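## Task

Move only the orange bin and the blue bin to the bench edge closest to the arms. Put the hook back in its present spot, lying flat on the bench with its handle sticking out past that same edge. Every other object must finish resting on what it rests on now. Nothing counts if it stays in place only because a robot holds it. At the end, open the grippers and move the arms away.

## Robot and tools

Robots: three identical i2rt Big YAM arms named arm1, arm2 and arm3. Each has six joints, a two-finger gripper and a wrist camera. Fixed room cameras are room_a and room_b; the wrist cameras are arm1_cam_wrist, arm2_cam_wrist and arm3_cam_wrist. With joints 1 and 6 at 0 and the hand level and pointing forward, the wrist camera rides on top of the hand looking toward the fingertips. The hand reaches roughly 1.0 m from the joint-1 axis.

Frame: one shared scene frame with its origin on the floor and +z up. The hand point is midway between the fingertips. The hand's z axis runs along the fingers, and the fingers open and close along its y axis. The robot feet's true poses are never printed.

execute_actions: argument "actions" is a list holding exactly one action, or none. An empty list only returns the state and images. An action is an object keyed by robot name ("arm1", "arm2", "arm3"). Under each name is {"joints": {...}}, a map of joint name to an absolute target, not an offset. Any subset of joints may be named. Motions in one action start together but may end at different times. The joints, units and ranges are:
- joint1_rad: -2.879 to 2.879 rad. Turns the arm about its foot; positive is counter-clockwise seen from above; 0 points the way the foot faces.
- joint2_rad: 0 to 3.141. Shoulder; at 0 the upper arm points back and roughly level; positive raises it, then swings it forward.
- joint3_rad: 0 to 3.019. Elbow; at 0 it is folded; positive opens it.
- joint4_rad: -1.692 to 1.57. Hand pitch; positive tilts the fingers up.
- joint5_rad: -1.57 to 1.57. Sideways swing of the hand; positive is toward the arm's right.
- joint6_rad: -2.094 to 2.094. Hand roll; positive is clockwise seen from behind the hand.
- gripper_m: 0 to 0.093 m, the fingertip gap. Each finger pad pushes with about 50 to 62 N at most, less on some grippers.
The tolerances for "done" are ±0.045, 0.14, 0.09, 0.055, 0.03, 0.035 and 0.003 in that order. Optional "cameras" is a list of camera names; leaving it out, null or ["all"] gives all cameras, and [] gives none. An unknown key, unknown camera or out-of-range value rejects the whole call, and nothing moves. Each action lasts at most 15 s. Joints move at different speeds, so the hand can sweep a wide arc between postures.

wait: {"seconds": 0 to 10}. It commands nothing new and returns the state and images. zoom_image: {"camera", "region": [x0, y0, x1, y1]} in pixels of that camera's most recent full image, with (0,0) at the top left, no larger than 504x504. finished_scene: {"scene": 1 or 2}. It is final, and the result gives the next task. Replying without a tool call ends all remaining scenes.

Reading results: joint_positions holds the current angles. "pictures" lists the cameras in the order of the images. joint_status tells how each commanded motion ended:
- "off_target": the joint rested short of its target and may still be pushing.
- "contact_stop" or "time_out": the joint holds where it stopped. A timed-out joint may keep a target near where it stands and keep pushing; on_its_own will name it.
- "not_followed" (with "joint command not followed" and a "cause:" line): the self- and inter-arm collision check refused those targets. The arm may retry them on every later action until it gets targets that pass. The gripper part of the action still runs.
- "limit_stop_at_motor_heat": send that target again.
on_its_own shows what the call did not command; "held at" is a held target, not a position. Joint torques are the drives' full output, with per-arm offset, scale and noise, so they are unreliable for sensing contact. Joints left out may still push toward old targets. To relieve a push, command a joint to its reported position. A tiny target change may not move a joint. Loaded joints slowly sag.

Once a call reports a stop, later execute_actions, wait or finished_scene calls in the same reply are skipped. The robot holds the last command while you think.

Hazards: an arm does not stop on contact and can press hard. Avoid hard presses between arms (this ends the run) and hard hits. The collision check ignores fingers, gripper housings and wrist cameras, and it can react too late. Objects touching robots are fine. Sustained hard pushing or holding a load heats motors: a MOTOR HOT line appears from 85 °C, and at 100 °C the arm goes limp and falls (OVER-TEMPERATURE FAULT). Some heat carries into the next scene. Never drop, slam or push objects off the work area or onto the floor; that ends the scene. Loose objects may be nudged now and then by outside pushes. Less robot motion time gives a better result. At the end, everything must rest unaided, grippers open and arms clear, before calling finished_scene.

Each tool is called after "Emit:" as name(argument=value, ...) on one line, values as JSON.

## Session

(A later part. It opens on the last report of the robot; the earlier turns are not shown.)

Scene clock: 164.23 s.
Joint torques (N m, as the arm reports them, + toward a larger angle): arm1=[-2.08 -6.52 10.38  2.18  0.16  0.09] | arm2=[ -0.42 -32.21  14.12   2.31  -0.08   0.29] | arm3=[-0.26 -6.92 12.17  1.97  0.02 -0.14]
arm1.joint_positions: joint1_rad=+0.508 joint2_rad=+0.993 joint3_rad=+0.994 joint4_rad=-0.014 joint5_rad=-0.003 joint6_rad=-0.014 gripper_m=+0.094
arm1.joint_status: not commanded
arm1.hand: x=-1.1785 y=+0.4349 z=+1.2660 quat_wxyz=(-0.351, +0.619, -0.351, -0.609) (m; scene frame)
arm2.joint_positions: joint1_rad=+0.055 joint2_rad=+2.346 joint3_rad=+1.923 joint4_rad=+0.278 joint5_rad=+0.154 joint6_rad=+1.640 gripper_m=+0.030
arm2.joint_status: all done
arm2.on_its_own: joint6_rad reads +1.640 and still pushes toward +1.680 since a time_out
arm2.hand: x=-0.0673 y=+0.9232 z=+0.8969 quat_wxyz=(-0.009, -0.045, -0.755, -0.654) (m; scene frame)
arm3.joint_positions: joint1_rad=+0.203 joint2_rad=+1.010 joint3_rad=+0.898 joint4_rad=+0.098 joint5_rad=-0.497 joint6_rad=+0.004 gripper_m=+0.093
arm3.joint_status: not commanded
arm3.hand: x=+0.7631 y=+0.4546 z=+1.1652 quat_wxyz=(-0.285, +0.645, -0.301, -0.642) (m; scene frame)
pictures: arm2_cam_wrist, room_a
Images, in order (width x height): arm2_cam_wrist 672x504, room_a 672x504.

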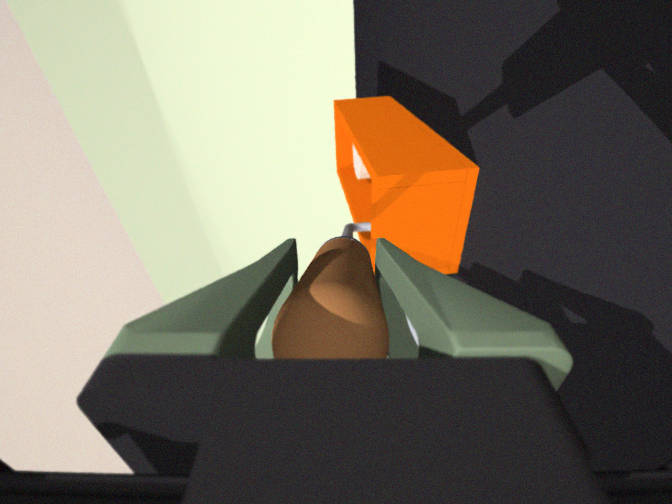

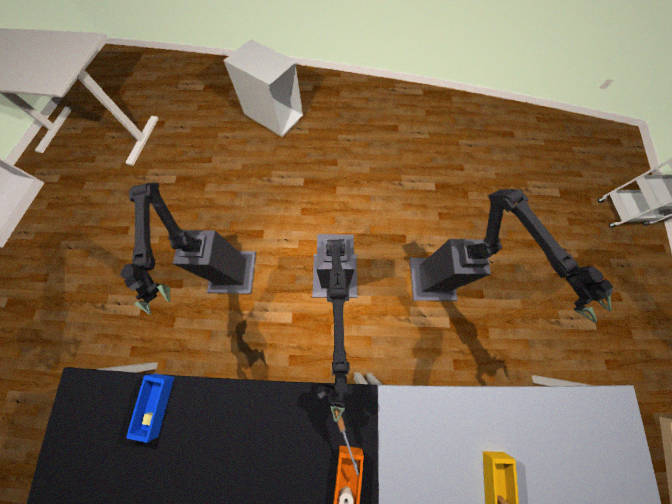

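Emit:
execute_actions(actions=[{"arm2":{"joints":{"joint5_rad":0.28,"joint2_rad":2.25,"joint3_rad":1.8,"joint4_rad":0.32}}}], cameras=[])

Emit:
execute_actions(actions=[{"arm2":{"joints":{"joint2_rad":2.17,"joint3_rad":1.66,"joint4_rad":0.38}}}], cameras=["arm2_cam_wrist"])

Emit:
execute_actions(actions=[{"arm2":{"joints":{"joint5_rad":0.33,"joint2_rad":2.08,"joint3_rad":1.5,"joint4_rad":0.46}}}], cameras=[])

Emit:
execute_actions(actions=[{"arm2":{"joints":{"joint5_rad":0.38,"joint2_rad":1.99,"joint3_rad":1.34,"joint4_rad":0.53}}}], cameras=["arm2_cam_wrist"])

Emit:
execute_actions(actions=[{"arm2":{"joints":{"joint2_rad":1.89,"joint3_rad":1.17,"joint4_rad":0.6}}}], cameras=[])

Emit:
execute_actions(actions=[{"arm2":{"joints":{"joint2_rad":1.79,"joint3_rad":1.0,"joint4_rad":0.67}}}], cameras=[])

Emit:
execute_actions(actions=[{"arm2":{"joints":{"joint2_rad":1.68,"joint3_rad":0.83,"joint4_rad":0.73}}}], cameras=["arm3_cam_wrist","arm2_cam_wrist","room_a"])

Scene clock: 172.73 s.
Joint torques (N m, as the arm reports them, + toward a larger angle): arm1=[-2.04 -6.56 10.37  2.18  0.16  0.08] | arm2=[ -0.02 -31.21   8.24   2.36   0.02   0.11] | arm3=[ 1.05 -7.17 12.11  1.81 -0.01 -0.01]
arm1.joint_positions: joint1_rad=+0.508 joint2_rad=+0.993 joint3_rad=+0.994 joint4_rad=-0.014 joint5_rad=-0.003 joint6_rad=-0.014 gripper_m=+0.094
arm1.joint_status: not commanded
arm1.hand: x=-1.1785 y=+0.4349 z=+1.2660 quat_wxyz=(-0.351, +0.619, -0.351, -0.609) (m; scene frame)
arm2.joint_positions: joint1_rad=+0.053 joint2_rad=+2.289 joint3_rad=+1.805 joint4_rad=+0.296 joint5_rad=+0.282 joint6_rad=+1.661 gripper_m=+0.030
arm2.joint_status: all done
arm2.hand: x=-0.0421 y=+0.8952 z=+0.8836 quat_wxyz=(-0.054, -0.092, -0.763, -0.638) (m; scene frame)
arm3.joint_positions: joint1_rad=+0.203 joint2_rad=+1.010 joint3_rad=+0.898 joint4_rad=+0.098 joint5_rad=-0.497 joint6_rad=+0.004 gripper_m=+0.093
arm3.joint_status: not commanded
arm3.hand: x=+0.7631 y=+0.4546 z=+1.1652 quat_wxyz=(-0.285, +0.645, -0.301, -0.642) (m; scene frame)
pictures: none
No camera images: the call's "cameras" was empty. Leave "cameras" out to get every camera's image.

Scene clock: 173.53 s.
Joint torques (N m, as the arm reports them, + toward a larger angle): arm1=[-2.07 -6.53 10.38  2.18  0.16  0.09] | arm2=[ -0.78 -28.96   8.24   2.59   0.04   0.11] | arm3=[ 0.58 -6.86 12.2   1.79  0.   -0.09]
arm1.joint_positions: joint1_rad=+0.508 joint2_rad=+0.993 joint3_rad=+0.994 joint4_rad=-0.014 joint5_rad=-0.003 joint6_rad=-0.014 gripper_m=+0.094
arm1.joint_status: not commanded
arm1.hand: x=-1.1785 y=+0.4349 z=+1.2660 quat_wxyz=(-0.351, +0.619, -0.351, -0.609) (m; scene frame)
arm2.joint_positions: joint1_rad=+0.053 joint2_rad=+2.205 joint3_rad=+1.660 joint4_rad=+0.350 joint5_rad=+0.281 joint6_rad=+1.661 gripper_m=+0.030
arm2.joint_status: all done
arm2.hand: x=-0.0395 y=+0.8625 z=+0.8864 quat_wxyz=(-0.054, -0.092, -0.765, -0.635) (m; scene frame)
arm3.joint_positions: joint1_rad=+0.203 joint2_rad=+1.010 joint3_rad=+0.898 joint4_rad=+0.098 joint5_rad=-0.497 joint6_rad=+0.004 gripper_m=+0.093
arm3.joint_status: not commanded
arm3.hand: x=+0.7631 y=+0.4546 z=+1.1652 quat_wxyz=(-0.285, +0.645, -0.301, -0.642) (m; scene frame)
pictures: arm2_cam_wrist
Images, in order (width x height): arm2_cam_wrist 672x504.

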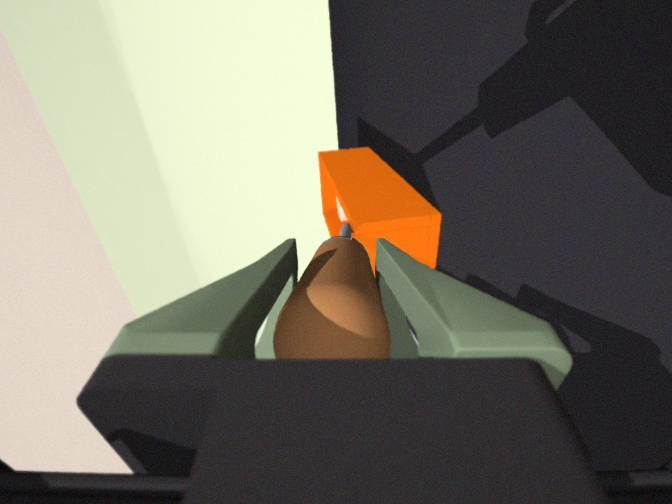

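Scene clock: 174.37 s.
Joint torques (N m, as the arm reports them, + toward a larger angle): arm1=[-2.09 -6.54 10.38  2.18  0.16  0.08] | arm2=[ -0.66 -27.34   8.13   2.78   0.19   0.11] | arm3=[ 0.28 -7.15 12.3   1.78  0.   -0.1 ]
arm1.joint_positions: joint1_rad=+0.508 joint2_rad=+0.993 joint3_rad=+0.994 joint4_rad=-0.014 joint5_rad=-0.003 joint6_rad=-0.014 gripper_m=+0.094
arm1.joint_status: not commanded
arm1.hand: x=-1.1785 y=+0.4349 z=+1.2660 quat_wxyz=(-0.351, +0.619, -0.351, -0.609) (m; scene frame)
arm2.joint_positions: joint1_rad=+0.054 joint2_rad=+2.117 joint3_rad=+1.498 joint4_rad=+0.425 joint5_rad=+0.327 joint6_rad=+1.661 gripper_m=+0.030
arm2.joint_status: all done
arm2.hand: x=-0.0288 y=+0.8210 z=+0.8873 quat_wxyz=(-0.072, -0.106, -0.761, -0.635) (m; scene frame)
arm3.joint_positions: joint1_rad=+0.203 joint2_rad=+1.010 joint3_rad=+0.898 joint4_rad=+0.098 joint5_rad=-0.497 joint6_rad=+0.004 gripper_m=+0.093
arm3.joint_status: not commanded
arm3.hand: x=+0.7631 y=+0.4546 z=+1.1652 quat_wxyz=(-0.285, +0.645, -0.301, -0.642) (m; scene frame)
pictures: none
No camera images: the call's "cameras" was empty. Leave "cameras" out to get every camera's image.

Scene clock: 175.17 s.
Joint torques (N m, as the arm reports them, + toward a larger angle): arm1=[-2.05 -6.53 10.37  2.17  0.16  0.09] | arm2=[ -0.56 -25.5    7.91   2.82   0.18   0.1 ] | arm3=[ 0.44 -7.11 12.11  1.58 -0.01 -0.06]
arm1.joint_positions: joint1_rad=+0.508 joint2_rad=+0.993 joint3_rad=+0.994 joint4_rad=-0.014 joint5_rad=-0.003 joint6_rad=-0.014 gripper_m=+0.094
arm1.joint_status: not commanded
arm1.hand: x=-1.1785 y=+0.4349 z=+1.2660 quat_wxyz=(-0.351, +0.619, -0.351, -0.609) (m; scene frame)
arm2.joint_positions: joint1_rad=+0.054 joint2_rad=+2.026 joint3_rad=+1.336 joint4_rad=+0.494 joint5_rad=+0.377 joint6_rad=+1.661 gripper_m=+0.030
arm2.joint_status: all done
arm2.hand: x=-0.0170 y=+0.7751 z=+0.8880 quat_wxyz=(-0.091, -0.122, -0.759, -0.633) (m; scene frame)
arm3.joint_positions: joint1_rad=+0.203 joint2_rad=+1.010 joint3_rad=+0.898 joint4_rad=+0.098 joint5_rad=-0.497 joint6_rad=+0.004 gripper_m=+0.093
arm3.joint_status: not commanded
arm3.hand: x=+0.7631 y=+0.4546 z=+1.1652 quat_wxyz=(-0.285, +0.645, -0.301, -0.642) (m; scene frame)
pictures: arm2_cam_wrist
Images, in order (width x height): arm2_cam_wrist 672x504.

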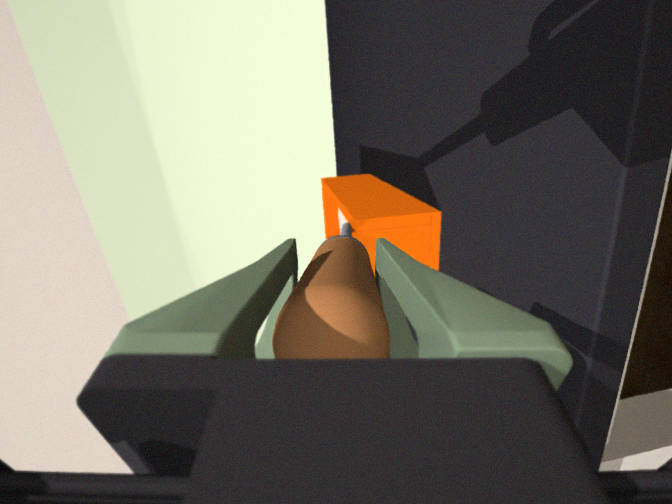

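Scene clock: 176.00 s.
Joint torques (N m, as the arm reports them, + toward a larger angle): arm1=[-2.11 -6.55 10.38  2.17  0.16  0.09] | arm2=[ -0.4  -23.5    7.69   2.89   0.21   0.1 ] | arm3=[ 0.79 -6.52 12.21  1.74  0.05 -0.1 ]
arm1.joint_positions: joint1_rad=+0.508 joint2_rad=+0.993 joint3_rad=+0.994 joint4_rad=-0.014 joint5_rad=-0.003 joint6_rad=-0.014 gripper_m=+0.094
arm1.joint_status: not commanded
arm1.hand: x=-1.1785 y=+0.4349 z=+1.2660 quat_wxyz=(-0.351, +0.619, -0.351, -0.609) (m; scene frame)
arm2.joint_positions: joint1_rad=+0.054 joint2_rad=+1.924 joint3_rad=+1.164 joint4_rad=+0.561 joint5_rad=+0.377 joint6_rad=+1.661 gripper_m=+0.030
arm2.joint_status: all done
arm2.hand: x=-0.0128 y=+0.7246 z=+0.8887 quat_wxyz=(-0.092, -0.121, -0.760, -0.632) (m; scene frame)
arm3.joint_positions: joint1_rad=+0.203 joint2_rad=+1.010 joint3_rad=+0.898 joint4_rad=+0.098 joint5_rad=-0.497 joint6_rad=+0.004 gripper_m=+0.093
arm3.joint_status: not commanded
arm3.hand: x=+0.7631 y=+0.4546 z=+1.1652 quat_wxyz=(-0.285, +0.645, -0.301, -0.642) (m; scene frame)
pictures: none
No camera images: the call's "cameras" was empty. Leave "cameras" out to get every camera's image.

Scene clock: 176.80 s.
Joint torques (N m, as the arm reports them, + toward a larger angle): arm1=[-2.08 -6.52 10.38  2.19  0.16  0.08] | arm2=[ -0.71 -20.46   7.45   2.91   0.23   0.13] | arm3=[ 0.63 -6.35 12.11  1.81  0.   -0.09]
arm1.joint_positions: joint1_rad=+0.508 joint2_rad=+0.993 joint3_rad=+0.994 joint4_rad=-0.014 joint5_rad=-0.003 joint6_rad=-0.014 gripper_m=+0.094
arm1.joint_status: not commanded
arm1.hand: x=-1.1785 y=+0.4349 z=+1.2660 quat_wxyz=(-0.351, +0.619, -0.351, -0.609) (m; scene frame)
arm2.joint_positions: joint1_rad=+0.054 joint2_rad=+1.822 joint3_rad=+0.993 joint4_rad=+0.630 joint5_rad=+0.377 joint6_rad=+1.661 gripper_m=+0.030
arm2.joint_status: all done
arm2.hand: x=-0.0084 y=+0.6711 z=+0.8883 quat_wxyz=(-0.092, -0.121, -0.760, -0.632) (m; scene frame)
arm3.joint_positions: joint1_rad=+0.203 joint2_rad=+1.010 joint3_rad=+0.898 joint4_rad=+0.098 joint5_rad=-0.497 joint6_rad=+0.004 gripper_m=+0.093
arm3.joint_status: not commanded
arm3.hand: x=+0.7631 y=+0.4546 z=+1.1652 quat_wxyz=(-0.285, +0.645, -0.301, -0.642) (m; scene frame)
pictures: none
No camera images: the call's "cameras" was empty. Leave "cameras" out to get every camera's image.

Scene clock: 177.60 s.
Joint torques (N m, as the arm reports them, + toward a larger angle): arm1=[-2.08 -6.53 10.38  2.18  0.16  0.09] | arm2=[ -0.49 -17.98   7.19   3.09   0.22   0.12] | arm3=[ 0.98 -7.88 12.1   1.72  0.   -0.08]
arm1.joint_positions: joint1_rad=+0.508 joint2_rad=+0.993 joint3_rad=+0.994 joint4_rad=-0.014 joint5_rad=-0.003 joint6_rad=-0.014 gripper_m=+0.094
arm1.joint_status: not commanded
arm1.hand: x=-1.1785 y=+0.4349 z=+1.2660 quat_wxyz=(-0.351, +0.619, -0.351, -0.609) (m; scene frame)
arm2.joint_positions: joint1_rad=+0.054 joint2_rad=+1.709 joint3_rad=+0.820 joint4_rad=+0.688 joint5_rad=+0.377 joint6_rad=+1.661 gripper_m=+0.030
arm2.joint_status: all done
arm2.hand: x=-0.0037 y=+0.6134 z=+0.8886 quat_wxyz=(-0.092, -0.121, -0.760, -0.631) (m; scene frame)
arm3.joint_positions: joint1_rad=+0.203 joint2_rad=+1.010 joint3_rad=+0.898 joint4_rad=+0.098 joint5_rad=-0.497 joint6_rad=+0.004 gripper_m=+0.093
arm3.joint_status: not commanded
arm3.hand: x=+0.7631 y=+0.4546 z=+1.1652 quat_wxyz=(-0.285, +0.645, -0.301, -0.642) (m; scene frame)
pictures: arm2_cam_wrist, arm3_cam_wrist, room_a
Images, in order (width x height): arm2_cam_wrist 672x504, arm3_cam_wrist 672x504, room_a 672x504.

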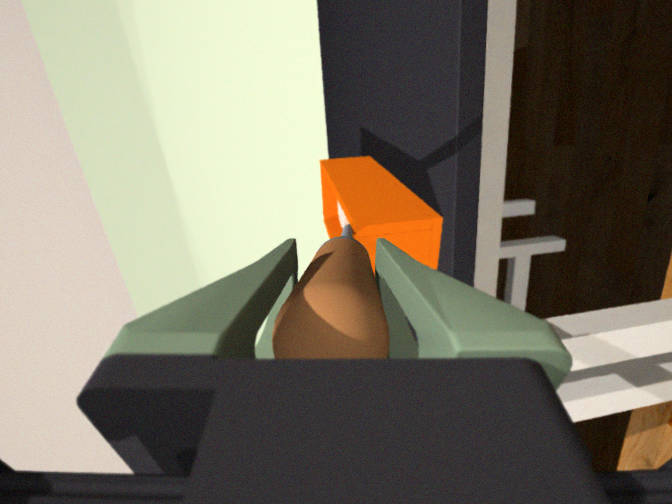

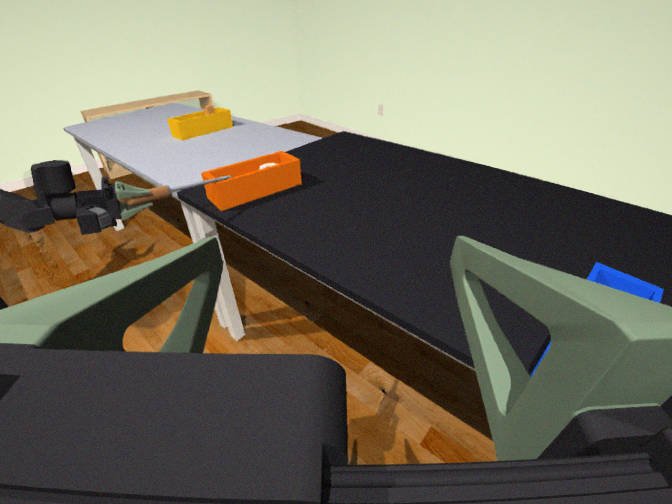

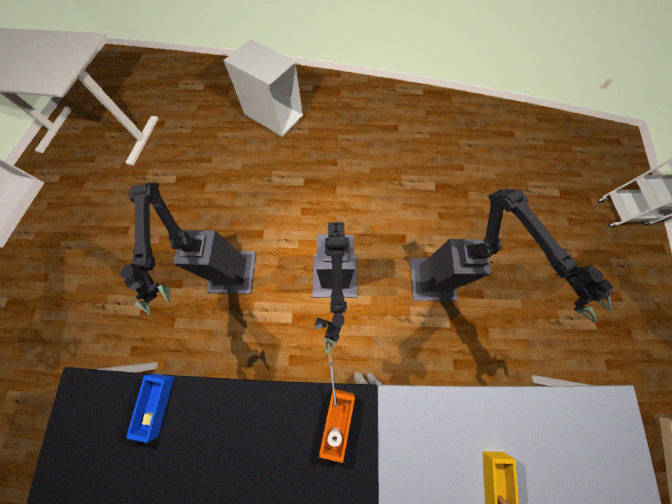

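Emit:
execute_actions(actions=[{"arm2":{"joints":{"joint5_rad":0.5,"joint2_rad":1.635,"joint3_rad":0.765,"joint4_rad":0.75}}}], cameras=[])

Emit:
execute_actions(actions=[{"arm2":{"joints":{"joint3_rad":1.08,"joint4_rad":0.67,"joint5_rad":0.45}}}], cameras=["room_a"])

Emit:
execute_actions(actions=[{"arm2":{"joints":{"joint1_rad":-0.7,"joint5_rad":-0.68,"joint3_rad":1.5,"joint2_rad":1.98,"joint4_rad":0.58}}}], cameras=["arm2_cam_wrist"])

Emit:
execute_actions(actions=[{"arm2":{"joints":{"joint2_rad":2.38,"joint3_rad":1.94,"joint4_rad":0.55}}}], cameras=["arm3_cam_wrist","arm2_cam_wrist","room_a"])

Scene clock: 182.47 s.
Joint torques (N m, as the arm reports them, + toward a larger angle): arm1=[-2.08 -6.54 10.38  2.18  0.16  0.09] | arm2=[ -0.47 -17.24   7.13   2.89   0.2    0.1 ] | arm3=[ 0.38 -7.26 12.11  1.66  0.   -0.07]
arm1.joint_positions: joint1_rad=+0.508 joint2_rad=+0.993 joint3_rad=+0.994 joint4_rad=-0.014 joint5_rad=-0.003 joint6_rad=-0.014 gripper_m=+0.094
arm1.joint_status: not commanded
arm1.hand: x=-1.1785 y=+0.4349 z=+1.2660 quat_wxyz=(-0.351, +0.619, -0.351, -0.609) (m; scene frame)
arm2.joint_positions: joint1_rad=+0.054 joint2_rad=+1.668 joint3_rad=+0.756 joint4_rad=+0.711 joint5_rad=+0.497 joint6_rad=+1.661 gripper_m=+0.030
arm2.joint_status: all done
arm2.hand: x=+0.0174 y=+0.5844 z=+0.8896 quat_wxyz=(-0.138, -0.158, -0.750, -0.627) (m; scene frame)
arm3.joint_positions: joint1_rad=+0.203 joint2_rad=+1.010 joint3_rad=+0.898 joint4_rad=+0.098 joint5_rad=-0.497 joint6_rad=+0.004 gripper_m=+0.093
arm3.joint_status: not commanded
arm3.hand: x=+0.7631 y=+0.4546 z=+1.1652 quat_wxyz=(-0.285, +0.645, -0.301, -0.642) (m; scene frame)
pictures: none
No camera images: the call's "cameras" was empty. Leave "cameras" out to get every camera's image.

Scene clock: 183.60 s.
Joint torques (N m, as the arm reports them, + toward a larger angle): arm1=[-2.09 -6.53 10.38  2.19  0.16  0.09] | arm2=[ -0.1  -18.81  12.27   2.63   0.08   0.11] | arm3=[ 0.67 -6.63 12.15  1.7  -0.02 -0.09]
arm1.joint_positions: joint1_rad=+0.508 joint2_rad=+0.993 joint3_rad=+0.994 joint4_rad=-0.014 joint5_rad=-0.003 joint6_rad=-0.014 gripper_m=+0.094
arm1.joint_status: not commanded
arm1.hand: x=-1.1785 y=+0.4349 z=+1.2660 quat_wxyz=(-0.351, +0.619, -0.351, -0.609) (m; scene frame)
arm2.joint_positions: joint1_rad=+0.054 joint2_rad=+1.661 joint3_rad=+1.015 joint4_rad=+0.639 joint5_rad=+0.450 joint6_rad=+1.661 gripper_m=+0.030
arm2.joint_status: all done
arm2.hand: x=+0.0037 y=+0.6606 z=+1.0054 quat_wxyz=(-0.099, -0.159, -0.691, -0.698) (m; scene frame)
arm3.joint_positions: joint1_rad=+0.203 joint2_rad=+1.010 joint3_rad=+0.898 joint4_rad=+0.098 joint5_rad=-0.497 joint6_rad=+0.004 gripper_m=+0.093
arm3.joint_status: not commanded
arm3.hand: x=+0.7631 y=+0.4546 z=+1.1652 quat_wxyz=(-0.285, +0.645, -0.301, -0.642) (m; scene frame)
pictures: room_a
Images, in order (width x height): room_a 672x504.

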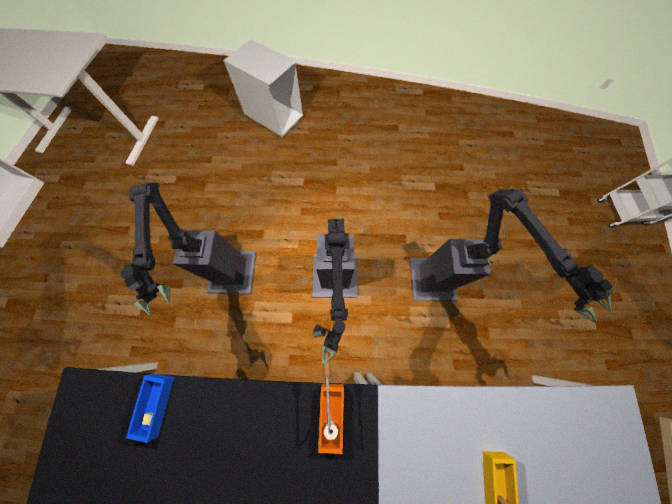

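Scene clock: 186.73 s.
Joint torques (N m, as the arm reports them, + toward a larger angle): arm1=[-2.1  -6.54 10.38  2.17  0.16  0.09] | arm2=[ -0.66 -27.2   14.43   2.55   0.02   0.12] | arm3=[ 1.   -7.3  12.24  1.61  0.01 -0.11]
arm1.joint_positions: joint1_rad=+0.508 joint2_rad=+0.993 joint3_rad=+0.994 joint4_rad=-0.014 joint5_rad=-0.003 joint6_rad=-0.014 gripper_m=+0.094
arm1.joint_status: not commanded
arm1.hand: x=-1.1785 y=+0.4349 z=+1.2660 quat_wxyz=(-0.351, +0.619, -0.351, -0.609) (m; scene frame)
arm2.joint_positions: joint1_rad=-0.700 joint2_rad=+2.032 joint3_rad=+1.407 joint4_rad=+0.552 joint5_rad=-0.680 joint6_rad=+1.661 gripper_m=+0.030
arm2.joint_status: joint3_rad time_out (moved +0.393 of +0.485); the others done
arm2.on_its_own: joint3_rad reads +1.407 and still pushes toward +1.500 since a time_out
arm2.hand: x=+0.3764 y=+0.6675 z=+0.9375 quat_wxyz=(+0.050, -0.045, -0.726, -0.685) (m; scene frame)
arm3.joint_positions: joint1_rad=+0.203 joint2_rad=+1.010 joint3_rad=+0.898 joint4_rad=+0.098 joint5_rad=-0.497 joint6_rad=+0.004 gripper_m=+0.093
arm3.joint_status: not commanded
arm3.hand: x=+0.7631 y=+0.4546 z=+1.1652 quat_wxyz=(-0.285, +0.645, -0.301, -0.642) (m; scene frame)
pictures: arm2_cam_wrist
Images, in order (width x height): arm2_cam_wrist 672x504.

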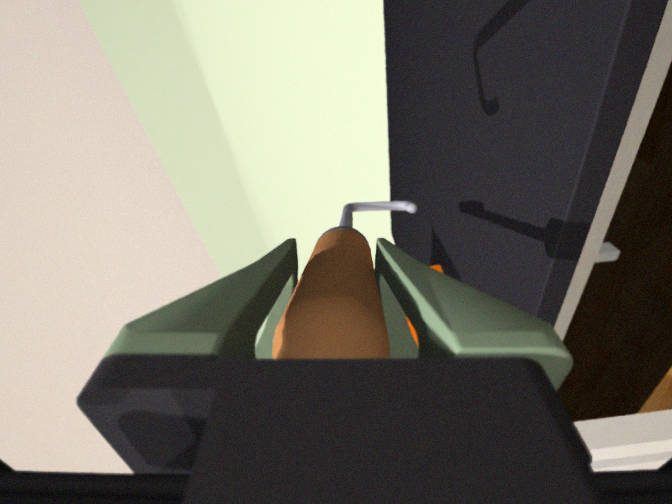

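not run: a stop came earlier in this reply.

Emit:
execute_actions(actions=[{"arm2":{"joints":{"joint2_rad":2.35,"joint3_rad":1.96,"joint4_rad":0.55}}}], cameras=["room_a"])

Emit:
execute_actions(actions=[{"arm2":{"joints":{"joint6_rad":0}}}], cameras=["arm2_cam_wrist","arm3_cam_wrist"])

Scene clock: 191.97 s.
Joint torques (N m, as the arm reports them, + toward a larger angle): arm1=[-2.1  -6.51 10.38  2.19  0.16  0.09] | arm2=[ -0.36 -32.53  14.99   2.22   0.01   0.12] | arm3=[ 1.15 -7.25 12.19  1.9   0.02 -0.1 ]
arm1.joint_positions: joint1_rad=+0.508 joint2_rad=+0.993 joint3_rad=+0.994 joint4_rad=-0.014 joint5_rad=-0.003 joint6_rad=-0.014 gripper_m=+0.094
arm1.joint_status: not commanded
arm1.hand: x=-1.1785 y=+0.4349 z=+1.2660 quat_wxyz=(-0.351, +0.619, -0.351, -0.609) (m; scene frame)
arm2.joint_positions: joint1_rad=-0.700 joint2_rad=+2.406 joint3_rad=+1.864 joint4_rad=+0.528 joint5_rad=-0.679 joint6_rad=+1.661 gripper_m=+0.030
arm2.joint_status: joint3_rad time_out (moved +0.457 of +0.553); the others done
arm2.on_its_own: joint3_rad reads +1.864 and still pushes toward +1.960 since a time_out
arm2.hand: x=+0.4482 y=+0.7575 z=+0.8709 quat_wxyz=(+0.037, -0.032, -0.710, -0.702) (m; scene frame)
arm3.joint_positions: joint1_rad=+0.203 joint2_rad=+1.010 joint3_rad=+0.898 joint4_rad=+0.098 joint5_rad=-0.497 joint6_rad=+0.004 gripper_m=+0.093
arm3.joint_status: not commanded
arm3.hand: x=+0.7631 y=+0.4546 z=+1.1652 quat_wxyz=(-0.285, +0.645, -0.301, -0.642) (m; scene frame)
pictures: room_a
Images, in order (width x height): room_a 672x504.

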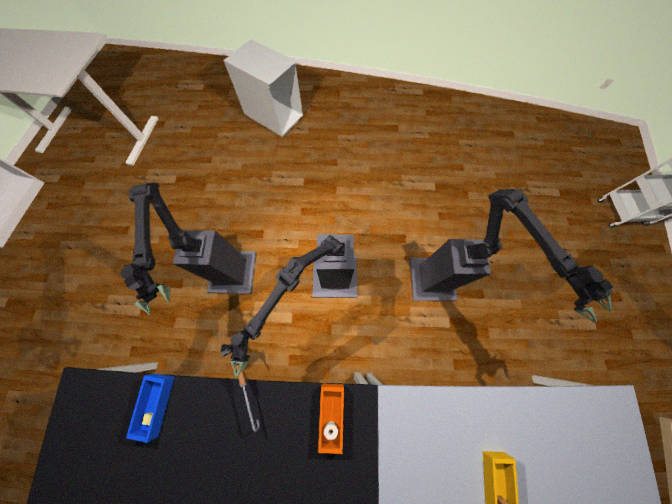

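not run: a stop came earlier in this reply.

Emit:
execute_actions(actions=[{"arm2":{"joints":{"joint6_rad":0,"joint3_rad":1.9,"joint2_rad":2.39}}}], cameras=["arm2_cam_wrist"])

Emit:
execute_actions(actions=[{"arm2":{"joints":{"joint2_rad":2.53,"joint4_rad":0.67}}}], cameras=["arm2_cam_wrist","arm3_cam_wrist"])

Scene clock: 196.70 s.
Joint torques (N m, as the arm reports them, + toward a larger angle): arm1=[-2.06 -6.53 10.38  2.18  0.16  0.09] | arm2=[ -0.59 -29.19  10.72   1.75   0.17  -0.16] | arm3=[ 1.24 -7.31 12.15  1.69  0.   -0.07]
arm1.joint_positions: joint1_rad=+0.508 joint2_rad=+0.993 joint3_rad=+0.994 joint4_rad=-0.014 joint5_rad=-0.003 joint6_rad=-0.014 gripper_m=+0.094
arm1.joint_status: not commanded
arm1.hand: x=-1.1785 y=+0.4349 z=+1.2660 quat_wxyz=(-0.351, +0.619, -0.351, -0.609) (m; scene frame)
arm2.joint_positions: joint1_rad=-0.699 joint2_rad=+2.405 joint3_rad=+1.864 joint4_rad=+0.541 joint5_rad=-0.683 joint6_rad=+0.020 gripper_m=+0.030
arm2.joint_status: all done
arm2.hand: x=+0.4472 y=+0.7577 z=+0.8745 quat_wxyz=(-0.492, +0.498, -0.501, -0.508) (m; scene frame)
arm3.joint_positions: joint1_rad=+0.203 joint2_rad=+1.010 joint3_rad=+0.898 joint4_rad=+0.098 joint5_rad=-0.497 joint6_rad=+0.004 gripper_m=+0.093
arm3.joint_status: not commanded
arm3.hand: x=+0.7631 y=+0.4546 z=+1.1652 quat_wxyz=(-0.285, +0.645, -0.301, -0.642) (m; scene frame)
pictures: arm2_cam_wrist
Images, in order (width x height): arm2_cam_wrist 672x504.

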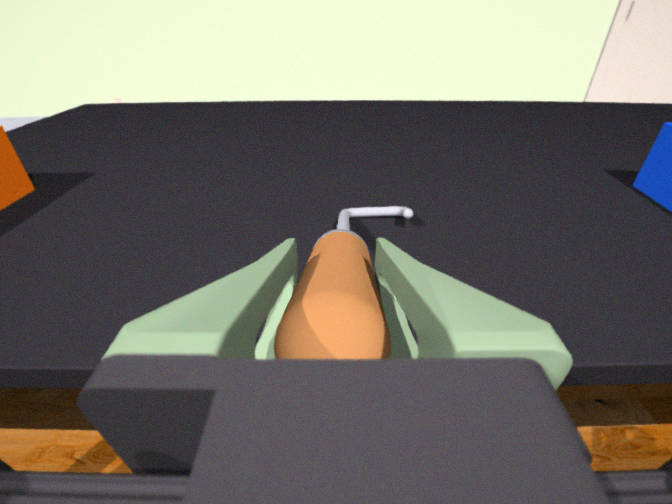

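Scene clock: 197.63 s.
Joint torques (N m, as the arm reports them, + toward a larger angle): arm1=[-2.07 -6.51 10.38  2.18  0.16  0.09] | arm2=[ -0.92 -29.26  10.11   1.45   0.03  -0.07] | arm3=[-0.24 -7.31 12.07  1.9   0.01 -0.09]
arm1.joint_positions: joint1_rad=+0.508 joint2_rad=+0.993 joint3_rad=+0.994 joint4_rad=-0.014 joint5_rad=-0.003 joint6_rad=-0.014 gripper_m=+0.094
arm1.joint_status: not commanded
arm1.hand: x=-1.1785 y=+0.4349 z=+1.2660 quat_wxyz=(-0.351, +0.619, -0.351, -0.609) (m; scene frame)
arm2.joint_positions: joint1_rad=-0.699 joint2_rad=+2.543 joint3_rad=+1.864 joint4_rad=+0.667 joint5_rad=-0.680 joint6_rad=+0.012 gripper_m=+0.030
arm2.joint_status: all done
arm2.hand: x=+0.4447 y=+0.7536 z=+0.7820 quat_wxyz=(-0.491, +0.500, -0.505, -0.504) (m; scene frame)
arm3.joint_positions: joint1_rad=+0.203 joint2_rad=+1.010 joint3_rad=+0.898 joint4_rad=+0.098 joint5_rad=-0.497 joint6_rad=+0.004 gripper_m=+0.093
arm3.joint_status: not commanded
arm3.hand: x=+0.7631 y=+0.4546 z=+1.1652 quat_wxyz=(-0.285, +0.645, -0.301, -0.642) (m; scene frame)
pictures: arm2_cam_wrist, arm3_cam_wrist
Images, in order (width x height): arm2_cam_wrist 672x504, arm3_cam_wrist 672x504.

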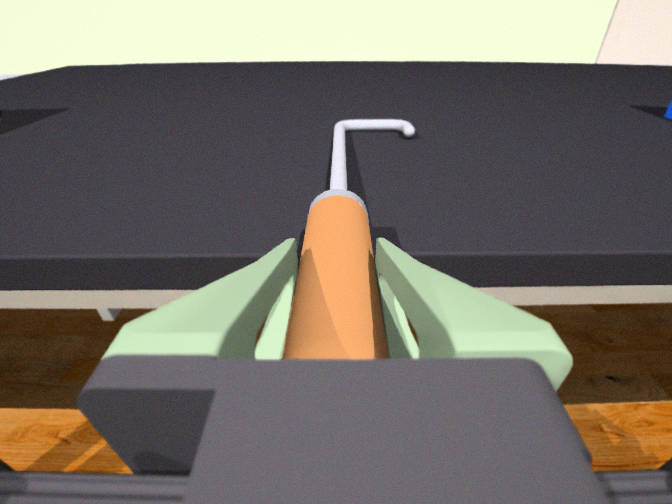

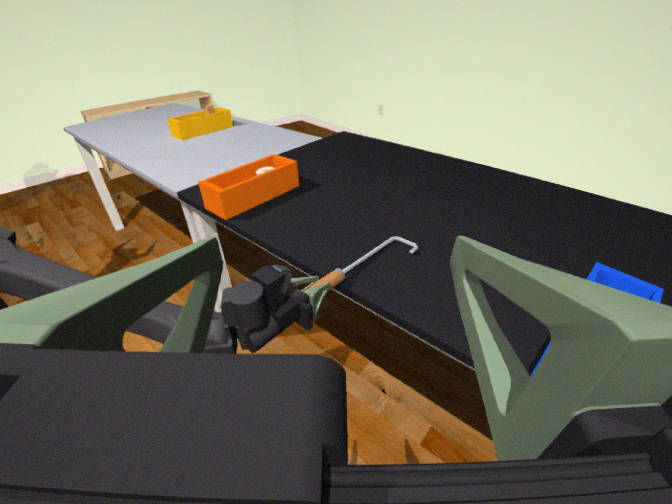

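Emit:
execute_actions(actions=[{"arm2":{"joints":{"gripper_m":0.093}},"arm3":{"joints":{"joint5_rad":0.675}}}], cameras=[])

Emit:
execute_actions(actions=[{"arm2":{"joints":{"joint2_rad":2.1}}}], cameras=[])

Emit:
execute_actions(actions=[{"arm2":{"joints":{"joint1_rad":-0.2,"joint2_rad":1.0,"joint3_rad":0.9,"joint4_rad":0.1,"joint5_rad":0.6}},"arm3":{"joints":{"joint2_rad":1.8,"joint3_rad":1.6,"joint4_rad":0.4}}}], cameras=[])

Emit:
execute_actions(actions=[{"arm3":{"joints":{"joint1_rad":0.675,"joint2_rad":2.3,"joint3_rad":1.95,"joint4_rad":0.45}}}], cameras=[])

Emit:
execute_actions(actions=[{"arm3":{"joints":{"joint2_rad":2.52,"joint4_rad":0.63}}}], cameras=["arm3_cam_wrist"])

Scene clock: 205.63 s.
Joint torques (N m, as the arm reports them, + toward a larger angle): arm1=[-2.07 -6.54 10.38  2.18  0.16  0.09] | arm2=[ -0.62 -29.31  10.13   1.5    0.02  -0.07] | arm3=[ 0.22 -7.05 12.1   1.65  0.23 -0.06]
arm1.joint_positions: joint1_rad=+0.508 joint2_rad=+0.993 joint3_rad=+0.994 joint4_rad=-0.014 joint5_rad=-0.003 joint6_rad=-0.014 gripper_m=+0.094
arm1.joint_status: not commanded
arm1.hand: x=-1.1785 y=+0.4349 z=+1.2660 quat_wxyz=(-0.351, +0.619, -0.351, -0.609) (m; scene frame)
arm2.joint_positions: joint1_rad=-0.699 joint2_rad=+2.542 joint3_rad=+1.864 joint4_rad=+0.667 joint5_rad=-0.680 joint6_rad=+0.012 gripper_m=+0.093
arm2.joint_status: all done
arm2.hand: x=+0.4447 y=+0.7536 z=+0.7824 quat_wxyz=(-0.491, +0.500, -0.505, -0.504) (m; scene frame)
arm3.joint_positions: joint1_rad=+0.203 joint2_rad=+1.010 joint3_rad=+0.898 joint4_rad=+0.098 joint5_rad=+0.672 joint6_rad=+0.004 gripper_m=+0.093
arm3.joint_status: all done
arm3.hand: x=+0.9511 y=+0.4797 z=+1.1644 quat_wxyz=(-0.594, +0.380, -0.604, -0.371) (m; scene frame)
pictures: none
No camera images: the call's "cameras" was empty. Leave "cameras" out to get every camera's image.

Scene clock: 207.43 s.
Joint torques (N m, as the arm reports them, + toward a larger angle): arm1=[-2.06 -6.49 10.38  2.18  0.16  0.09] | arm2=[ -0.52 -26.22   9.12   1.03   0.2   -0.03] | arm3=[ 0.21 -7.36 12.08  1.64  0.23 -0.05]
arm1.joint_positions: joint1_rad=+0.508 joint2_rad=+0.993 joint3_rad=+0.994 joint4_rad=-0.014 joint5_rad=-0.003 joint6_rad=-0.014 gripper_m=+0.094
arm1.joint_status: not commanded
arm1.hand: x=-1.1785 y=+0.4349 z=+1.2660 quat_wxyz=(-0.351, +0.619, -0.351, -0.609) (m; scene frame)
arm2.joint_positions: joint1_rad=-0.699 joint2_rad=+2.113 joint3_rad=+1.894 joint4_rad=+0.672 joint5_rad=-0.680 joint6_rad=+0.012 gripper_m=+0.093
arm2.joint_status: all done
arm2.hand: x=+0.4176 y=+0.7203 z=+1.1641 quat_wxyz=(-0.640, +0.470, -0.330, -0.510) (m; scene frame)
arm3.joint_positions: joint1_rad=+0.203 joint2_rad=+1.010 joint3_rad=+0.898 joint4_rad=+0.098 joint5_rad=+0.672 joint6_rad=+0.004 gripper_m=+0.093
arm3.joint_status: not commanded
arm3.hand: x=+0.9511 y=+0.4797 z=+1.1644 quat_wxyz=(-0.594, +0.380, -0.604, -0.371) (m; scene frame)
pictures: none
No camera images: the call's "cameras" was empty. Leave "cameras" out to get every camera's image.

Scene clock: 209.07 s.
Joint torques (N m, as the arm reports them, + toward a larger angle): arm1=[-2.05 -6.53 10.38  2.17  0.16  0.08] | arm2=[ 0.38 -6.63  8.59  1.14  0.21 -0.06] | arm3=[  0.46 -18.11  16.95   1.94   0.07  -0.09]
arm1.joint_positions: joint1_rad=+0.508 joint2_rad=+0.993 joint3_rad=+0.994 joint4_rad=-0.014 joint5_rad=-0.003 joint6_rad=-0.014 gripper_m=+0.094
arm1.joint_status: not commanded
arm1.hand: x=-1.1785 y=+0.4349 z=+1.2660 quat_wxyz=(-0.351, +0.619, -0.351, -0.609) (m; scene frame)
arm2.joint_positions: joint1_rad=-0.209 joint2_rad=+0.995 joint3_rad=+0.909 joint4_rad=+0.105 joint5_rad=+0.595 joint6_rad=+0.011 gripper_m=+0.093
arm2.joint_status: all done
arm2.hand: x=+0.1619 y=+0.4436 z=+1.1926 quat_wxyz=(-0.655, +0.265, -0.649, -0.283) (m; scene frame)
arm3.joint_positions: joint1_rad=+0.203 joint2_rad=+1.811 joint3_rad=+1.546 joint4_rad=+0.390 joint5_rad=+0.674 joint6_rad=+0.004 gripper_m=+0.093
arm3.joint_status: all done
arm3.hand: x=+0.8885 y=+0.7601 z=+1.1296 quat_wxyz=(-0.610, +0.332, -0.587, -0.416) (m; scene frame)
pictures: none
No camera images: the call's "cameras" was empty. Leave "cameras" out to get every camera's image.

Scene clock: 210.93 s.
Joint torques (N m, as the arm reports them, + toward a larger angle): arm1=[-2.09 -6.51 10.38  2.18  0.16  0.09] | arm2=[ 0.31 -6.68  8.74  1.2   0.17 -0.06] | arm3=[  2.06 -23.19  15.42   1.89   0.14  -0.08]
arm1.joint_positions: joint1_rad=+0.508 joint2_rad=+0.993 joint3_rad=+0.994 joint4_rad=-0.014 joint5_rad=-0.003 joint6_rad=-0.014 gripper_m=+0.094
arm1.joint_status: not commanded
arm1.hand: x=-1.1785 y=+0.4349 z=+1.2660 quat_wxyz=(-0.351, +0.619, -0.351, -0.609) (m; scene frame)
arm2.joint_positions: joint1_rad=-0.209 joint2_rad=+0.995 joint3_rad=+0.909 joint4_rad=+0.105 joint5_rad=+0.595 joint6_rad=+0.011 gripper_m=+0.093
arm2.joint_status: not commanded
arm2.hand: x=+0.1619 y=+0.4436 z=+1.1926 quat_wxyz=(-0.655, +0.265, -0.649, -0.283) (m; scene frame)
arm3.joint_positions: joint1_rad=+0.667 joint2_rad=+2.306 joint3_rad=+1.908 joint4_rad=+0.444 joint5_rad=+0.674 joint6_rad=+0.004 gripper_m=+0.093
arm3.joint_status: all done
arm3.hand: x=+0.4703 y=+0.7555 z=+0.9504 quat_wxyz=(-0.495, +0.486, -0.499, -0.519) (m; scene frame)
pictures: none
No camera images: the call's "cameras" was empty. Leave "cameras" out to get every camera's image.

Scene clock: 212.13 s.
Joint torques (N m, as the arm reports them, + toward a larger angle): arm1=[-2.08 -6.5  10.38  2.18  0.16  0.09] | arm2=[ 0.26 -6.45  8.68  1.14  0.2  -0.08] | arm3=[  2.04 -23.72  12.73   2.34   0.13  -0.07]
arm1.joint_positions: joint1_rad=+0.508 joint2_rad=+0.993 joint3_rad=+0.994 joint4_rad=-0.014 joint5_rad=-0.003 joint6_rad=-0.014 gripper_m=+0.094
arm1.joint_status: not commanded
arm1.hand: x=-1.1785 y=+0.4349 z=+1.2660 quat_wxyz=(-0.351, +0.619, -0.351, -0.609) (m; scene frame)
arm2.joint_positions: joint1_rad=-0.209 joint2_rad=+0.995 joint3_rad=+0.909 joint4_rad=+0.105 joint5_rad=+0.595 joint6_rad=+0.011 gripper_m=+0.093
arm2.joint_status: not commanded
arm2.hand: x=+0.1619 y=+0.4436 z=+1.1926 quat_wxyz=(-0.655, +0.265, -0.649, -0.283) (m; scene frame)
arm3.joint_positions: joint1_rad=+0.668 joint2_rad=+2.531 joint3_rad=+1.925 joint4_rad=+0.616 joint5_rad=+0.674 joint6_rad=+0.004 gripper_m=+0.093
arm3.joint_status: all done
arm3.hand: x=+0.4650 y=+0.7598 z=+0.7995 quat_wxyz=(-0.494, +0.498, -0.501, -0.507) (m; scene frame)
pictures: arm3_cam_wrist
Images, in order (width x height): arm3_cam_wrist 672x504.

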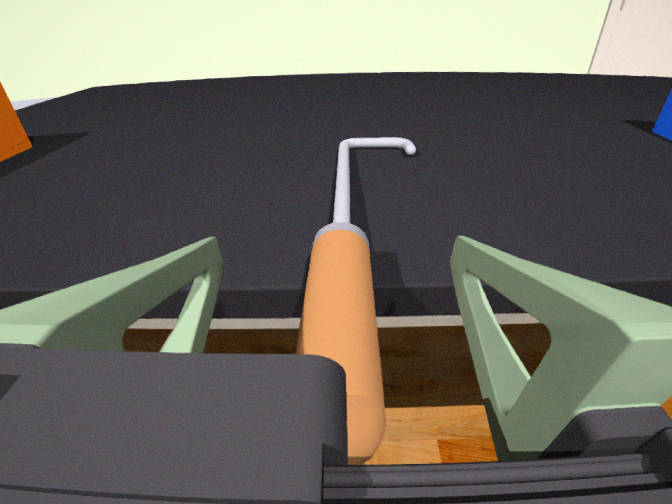

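Emit:
execute_actions(actions=[{"arm3":{"joints":{"joint3_rad":1.865}}}], cameras=["arm3_cam_wrist"])

Scene clock: 213.90 s.
Joint torques (N m, as the arm reports them, + toward a larger angle): arm1=[-2.05 -6.57 10.38  2.17  0.16  0.09] | arm2=[ 0.31 -6.49  8.78  1.19  0.19 -0.07] | arm3=[  1.53 -23.29   9.11   1.89   0.16  -0.06]
arm1.joint_positions: joint1_rad=+0.508 joint2_rad=+0.993 joint3_rad=+0.994 joint4_rad=-0.014 joint5_rad=-0.003 joint6_rad=-0.014 gripper_m=+0.094
arm1.joint_status: not commanded
arm1.hand: x=-1.1785 y=+0.4349 z=+1.2660 quat_wxyz=(-0.351, +0.619, -0.351, -0.609) (m; scene frame)
arm2.joint_positions: joint1_rad=-0.209 joint2_rad=+0.995 joint3_rad=+0.909 joint4_rad=+0.105 joint5_rad=+0.595 joint6_rad=+0.011 gripper_m=+0.093
arm2.joint_status: not commanded
arm2.hand: x=+0.1619 y=+0.4436 z=+1.1926 quat_wxyz=(-0.655, +0.265, -0.649, -0.283) (m; scene frame)
arm3.joint_positions: joint1_rad=+0.668 joint2_rad=+2.526 joint3_rad=+1.872 joint4_rad=+0.618 joint5_rad=+0.674 joint6_rad=+0.004 gripper_m=+0.093
arm3.joint_status: all done
arm3.hand: x=+0.4723 y=+0.7506 z=+0.7776 quat_wxyz=(-0.492, +0.514, -0.502, -0.491) (m; scene frame)
pictures: arm3_cam_wrist
Images, in order (width x height): arm3_cam_wrist 672x504.

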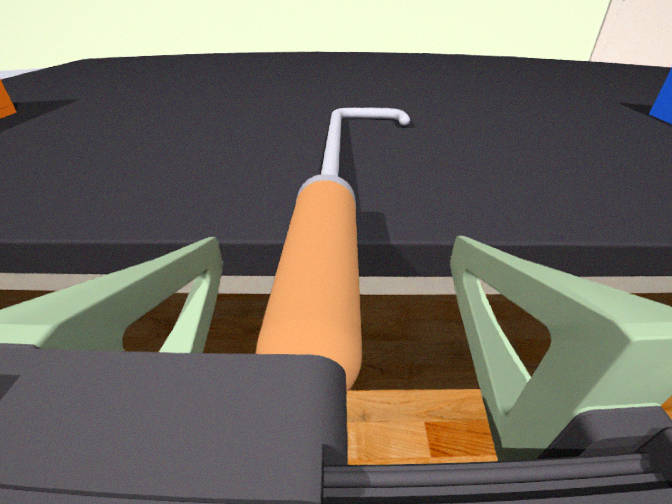

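Emit:
execute_actions(actions=[{"arm3":{"joints":{"gripper_m":0}}}], cameras=[])

Emit:
execute_actions(actions=[{"arm3":{"joints":{"joint2_rad":2.39,"joint4_rad":0.58,"joint6_rad":1.62}}}], cameras=["arm3_cam_wrist"])

Emit:
execute_actions(actions=[{"arm3":{"joints":{"joint2_rad":1.9,"joint3_rad":1.49,"joint4_rad":0.5}}}], cameras=["arm3_cam_wrist"])

Emit:
execute_actions(actions=[{"arm3":{"joints":{"joint1_rad":-0.47,"joint5_rad":-0.29}}}], cameras=[])

Emit:
execute_actions(actions=[{"arm3":{"joints":{"joint2_rad":2.16,"joint4_rad":0.76}}}], cameras=["arm3_cam_wrist","arm2_cam_wrist"])

Scene clock: 224.67 s.
Joint torques (N m, as the arm reports them, + toward a larger angle): arm1=[-2.09 -6.52 10.39  2.17  0.16  0.08] | arm2=[ 0.29 -6.65  8.68  1.17  0.17 -0.06] | arm3=[  1.78 -23.58   9.19   2.07   0.2   -0.05]
arm1.joint_positions: joint1_rad=+0.508 joint2_rad=+0.993 joint3_rad=+0.994 joint4_rad=-0.014 joint5_rad=-0.003 joint6_rad=-0.014 gripper_m=+0.094
arm1.joint_status: not commanded
arm1.hand: x=-1.1785 y=+0.4349 z=+1.2660 quat_wxyz=(-0.351, +0.619, -0.351, -0.609) (m; scene frame)
arm2.joint_positions: joint1_rad=-0.209 joint2_rad=+0.995 joint3_rad=+0.909 joint4_rad=+0.105 joint5_rad=+0.595 joint6_rad=+0.011 gripper_m=+0.093
arm2.joint_status: not commanded
arm2.hand: x=+0.1619 y=+0.4436 z=+1.1926 quat_wxyz=(-0.655, +0.265, -0.649, -0.283) (m; scene frame)
arm3.joint_positions: joint1_rad=+0.668 joint2_rad=+2.526 joint3_rad=+1.872 joint4_rad=+0.618 joint5_rad=+0.674 joint6_rad=+0.004 gripper_m=+0.030
arm3.joint_status: gripper_m off_target (ended at +0.030, target +0.000)
arm3.hand: x=+0.4719 y=+0.7505 z=+0.7776 quat_wxyz=(-0.492, +0.514, -0.502, -0.491) (m; scene frame)
pictures: none
No camera images: the call's "cameras" was empty. Leave "cameras" out to get every camera's image.

Scene clock: 226.87 s.
Joint torques (N m, as the arm reports them, + toward a larger angle): arm1=[-2.06 -6.54 10.39  2.18  0.16  0.09] | arm2=[ 0.24 -6.38  8.73  1.16  0.2  -0.06] | arm3=[  1.62 -25.56  11.01   2.29   0.14   0.11]
arm1.joint_positions: joint1_rad=+0.508 joint2_rad=+0.993 joint3_rad=+0.994 joint4_rad=-0.014 joint5_rad=-0.003 joint6_rad=-0.014 gripper_m=+0.094
arm1.joint_status: not commanded
arm1.hand: x=-1.1785 y=+0.4349 z=+1.2660 quat_wxyz=(-0.351, +0.619, -0.351, -0.609) (m; scene frame)
arm2.joint_positions: joint1_rad=-0.209 joint2_rad=+0.995 joint3_rad=+0.909 joint4_rad=+0.105 joint5_rad=+0.595 joint6_rad=+0.011 gripper_m=+0.093
arm2.joint_status: not commanded
arm2.hand: x=+0.1619 y=+0.4436 z=+1.1926 quat_wxyz=(-0.655, +0.265, -0.649, -0.283) (m; scene frame)
arm3.joint_positions: joint1_rad=+0.668 joint2_rad=+2.430 joint3_rad=+1.857 joint4_rad=+0.562 joint5_rad=+0.675 joint6_rad=+1.597 gripper_m=+0.030
arm3.joint_status: all done
arm3.hand: x=+0.4718 y=+0.7511 z=+0.8404 quat_wxyz=(+0.012, -0.005, -0.712, -0.702) (m; scene frame)
pictures: arm3_cam_wrist
Images, in order (width x height): arm3_cam_wrist 672x504.

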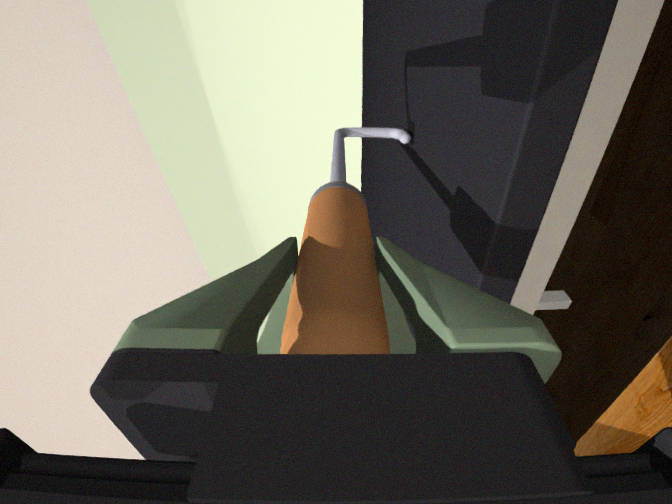

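Scene clock: 228.40 s.
Joint torques (N m, as the arm reports them, + toward a larger angle): arm1=[-2.07 -6.52 10.38  2.19  0.16  0.09] | arm2=[ 0.4  -6.63  8.7   1.18  0.2  -0.06] | arm3=[  1.54 -18.25  11.84   2.61   0.08   0.01]
arm1.joint_positions: joint1_rad=+0.508 joint2_rad=+0.993 joint3_rad=+0.994 joint4_rad=-0.014 joint5_rad=-0.003 joint6_rad=-0.014 gripper_m=+0.094
arm1.joint_status: not commanded
arm1.hand: x=-1.1785 y=+0.4349 z=+1.2660 quat_wxyz=(-0.351, +0.619, -0.351, -0.609) (m; scene frame)
arm2.joint_positions: joint1_rad=-0.209 joint2_rad=+0.995 joint3_rad=+0.909 joint4_rad=+0.105 joint5_rad=+0.595 joint6_rad=+0.011 gripper_m=+0.093
arm2.joint_status: not commanded
arm2.hand: x=+0.1619 y=+0.4436 z=+1.1926 quat_wxyz=(-0.655, +0.265, -0.649, -0.283) (m; scene frame)
arm3.joint_positions: joint1_rad=+0.668 joint2_rad=+1.911 joint3_rad=+1.480 joint4_rad=+0.472 joint5_rad=+0.675 joint6_rad=+1.606 gripper_m=+0.030
arm3.joint_status: all done
arm3.hand: x=+0.5454 y=+0.6632 z=+1.0374 quat_wxyz=(+0.027, -0.019, -0.697, -0.716) (m; scene frame)
pictures: arm3_cam_wrist
Images, in order (width x height): arm3_cam_wrist 672x504.

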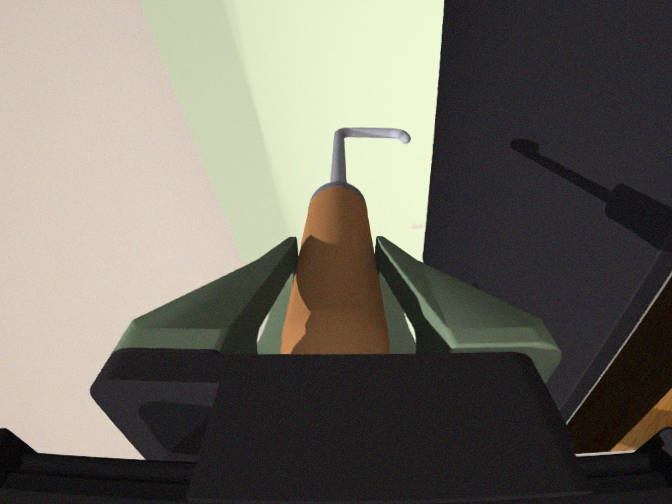

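Scene clock: 230.43 s.
Joint torques (N m, as the arm reports them, + toward a larger angle): arm1=[-2.08 -6.55 10.38  2.18  0.16  0.08] | arm2=[ 0.07 -6.49  8.69  1.24  0.19 -0.07] | arm3=[  0.29 -20.61  12.19   2.8    0.16  -0.01]
arm1.joint_positions: joint1_rad=+0.508 joint2_rad=+0.993 joint3_rad=+0.994 joint4_rad=-0.014 joint5_rad=-0.003 joint6_rad=-0.014 gripper_m=+0.094
arm1.joint_status: not commanded
arm1.hand: x=-1.1785 y=+0.4349 z=+1.2660 quat_wxyz=(-0.351, +0.619, -0.351, -0.609) (m; scene frame)
arm2.joint_positions: joint1_rad=-0.209 joint2_rad=+0.995 joint3_rad=+0.909 joint4_rad=+0.105 joint5_rad=+0.595 joint6_rad=+0.011 gripper_m=+0.093
arm2.joint_status: not commanded
arm2.hand: x=+0.1619 y=+0.4436 z=+1.1926 quat_wxyz=(-0.655, +0.265, -0.649, -0.283) (m; scene frame)
arm3.joint_positions: joint1_rad=-0.463 joint2_rad=+1.927 joint3_rad=+1.480 joint4_rad=+0.472 joint5_rad=-0.291 joint6_rad=+1.606 gripper_m=+0.030
arm3.joint_status: all done
arm3.hand: x=+1.2489 y=+0.7441 z=+1.0220 quat_wxyz=(-0.044, -0.065, -0.698, -0.712) (m; scene frame)
pictures: none
No camera images: the call's "cameras" was empty. Leave "cameras" out to get every camera's image.

Scene clock: 231.60 s.
Joint torques (N m, as the arm reports them, + toward a larger angle): arm1=[-2.06 -6.54 10.38  2.18  0.16  0.09] | arm2=[-0.09 -6.63  8.69  1.17  0.18 -0.08] | arm3=[  0.39 -24.12  11.87   3.27   0.09  -0.02]
arm1.joint_positions: joint1_rad=+0.508 joint2_rad=+0.993 joint3_rad=+0.994 joint4_rad=-0.014 joint5_rad=-0.003 joint6_rad=-0.014 gripper_m=+0.094
arm1.joint_status: not commanded
arm1.hand: x=-1.1785 y=+0.4349 z=+1.2660 quat_wxyz=(-0.351, +0.619, -0.351, -0.609) (m; scene frame)
arm2.joint_positions: joint1_rad=-0.209 joint2_rad=+0.995 joint3_rad=+0.909 joint4_rad=+0.105 joint5_rad=+0.595 joint6_rad=+0.011 gripper_m=+0.093
arm2.joint_status: not commanded
arm2.hand: x=+0.1619 y=+0.4436 z=+1.1926 quat_wxyz=(-0.655, +0.265, -0.649, -0.283) (m; scene frame)
arm3.joint_positions: joint1_rad=-0.463 joint2_rad=+2.211 joint3_rad=+1.465 joint4_rad=+0.720 joint5_rad=-0.290 joint6_rad=+1.610 gripper_m=+0.030
arm3.joint_status: all done
arm3.hand: x=+1.2577 y=+0.7619 z=+0.8477 quat_wxyz=(-0.037, -0.074, -0.714, -0.695) (m; scene frame)
pictures: arm2_cam_wrist, arm3_cam_wrist
Images, in order (width x height): arm2_cam_wrist 672x504, arm3_cam_wrist 672x504.

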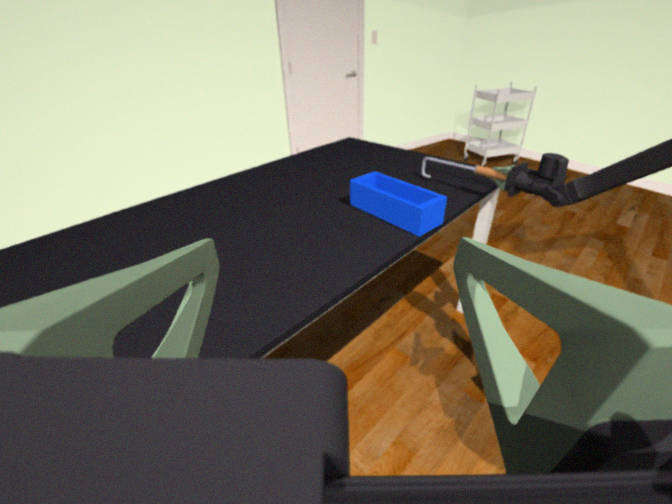

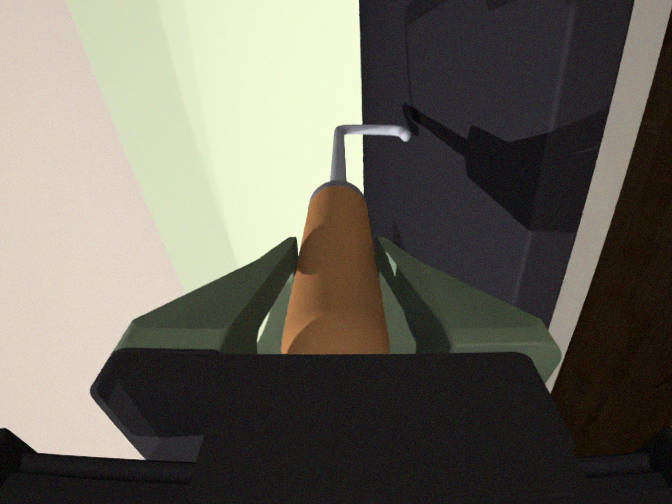

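Emit:
execute_actions(actions=[{"arm3":{"joints":{"joint2_rad":2.2,"joint4_rad":0.74,"joint6_rad":0,"joint1_rad":-0.48}}}], cameras=[])

Emit:
execute_actions(actions=[{"arm3":{"joints":{"joint2_rad":2.335,"joint4_rad":0.86}}}], cameras=["arm3_cam_wrist"])

Scene clock: 236.20 s.
Joint torques (N m, as the arm reports them, + toward a larger angle): arm1=[-2.08 -6.51 10.38  2.18  0.16  0.09] | arm2=[ 0.15 -6.44  8.68  1.14  0.2  -0.07] | arm3=[ -0.3  -20.78  11.89   2.62   0.11  -0.2 ]
arm1.joint_positions: joint1_rad=+0.508 joint2_rad=+0.993 joint3_rad=+0.994 joint4_rad=-0.014 joint5_rad=-0.003 joint6_rad=-0.014 gripper_m=+0.094
arm1.joint_status: not commanded
arm1.hand: x=-1.1785 y=+0.4349 z=+1.2660 quat_wxyz=(-0.351, +0.619, -0.351, -0.609) (m; scene frame)
arm2.joint_positions: joint1_rad=-0.209 joint2_rad=+0.995 joint3_rad=+0.909 joint4_rad=+0.105 joint5_rad=+0.595 joint6_rad=+0.011 gripper_m=+0.093
arm2.joint_status: not commanded
arm2.hand: x=+0.1619 y=+0.4436 z=+1.1926 quat_wxyz=(-0.655, +0.265, -0.649, -0.283) (m; scene frame)
arm3.joint_positions: joint1_rad=-0.471 joint2_rad=+2.211 joint3_rad=+1.465 joint4_rad=+0.717 joint5_rad=-0.290 joint6_rad=+0.019 gripper_m=+0.030
arm3.joint_status: all done
arm3.hand: x=+1.2632 y=+0.7596 z=+0.8469 quat_wxyz=(-0.523, +0.457, -0.556, -0.458) (m; scene frame)
pictures: none
No camera images: the call's "cameras" was empty. Leave "cameras" out to get every camera's image.

Scene clock: 237.10 s.
Joint torques (N m, as the arm reports them, + toward a larger angle): arm1=[-2.05 -6.51 10.38  2.19  0.16  0.09] | arm2=[-0.02 -6.37  8.73  1.15  0.2  -0.07] | arm3=[  0.05 -20.03  10.92   2.12   0.1   -0.07]
arm1.joint_positions: joint1_rad=+0.508 joint2_rad=+0.993 joint3_rad=+0.994 joint4_rad=-0.014 joint5_rad=-0.003 joint6_rad=-0.014 gripper_m=+0.094
arm1.joint_status: not commanded
arm1.hand: x=-1.1785 y=+0.4349 z=+1.2660 quat_wxyz=(-0.351, +0.619, -0.351, -0.609) (m; scene frame)
arm2.joint_positions: joint1_rad=-0.209 joint2_rad=+0.995 joint3_rad=+0.909 joint4_rad=+0.105 joint5_rad=+0.595 joint6_rad=+0.011 gripper_m=+0.093
arm2.joint_status: not commanded
arm2.hand: x=+0.1619 y=+0.4436 z=+1.1926 quat_wxyz=(-0.655, +0.265, -0.649, -0.283) (m; scene frame)
arm3.joint_positions: joint1_rad=-0.471 joint2_rad=+2.337 joint3_rad=+1.465 joint4_rad=+0.850 joint5_rad=-0.290 joint6_rad=+0.002 gripper_m=+0.030
arm3.joint_status: all done
arm3.hand: x=+1.2611 y=+0.7557 z=+0.7781 quat_wxyz=(-0.529, +0.461, -0.549, -0.454) (m; scene frame)
pictures: arm3_cam_wrist
Images, in order (width x height): arm3_cam_wrist 672x504.

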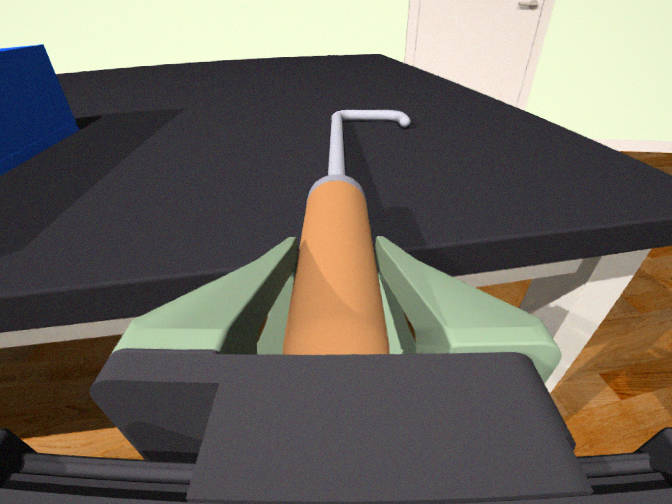

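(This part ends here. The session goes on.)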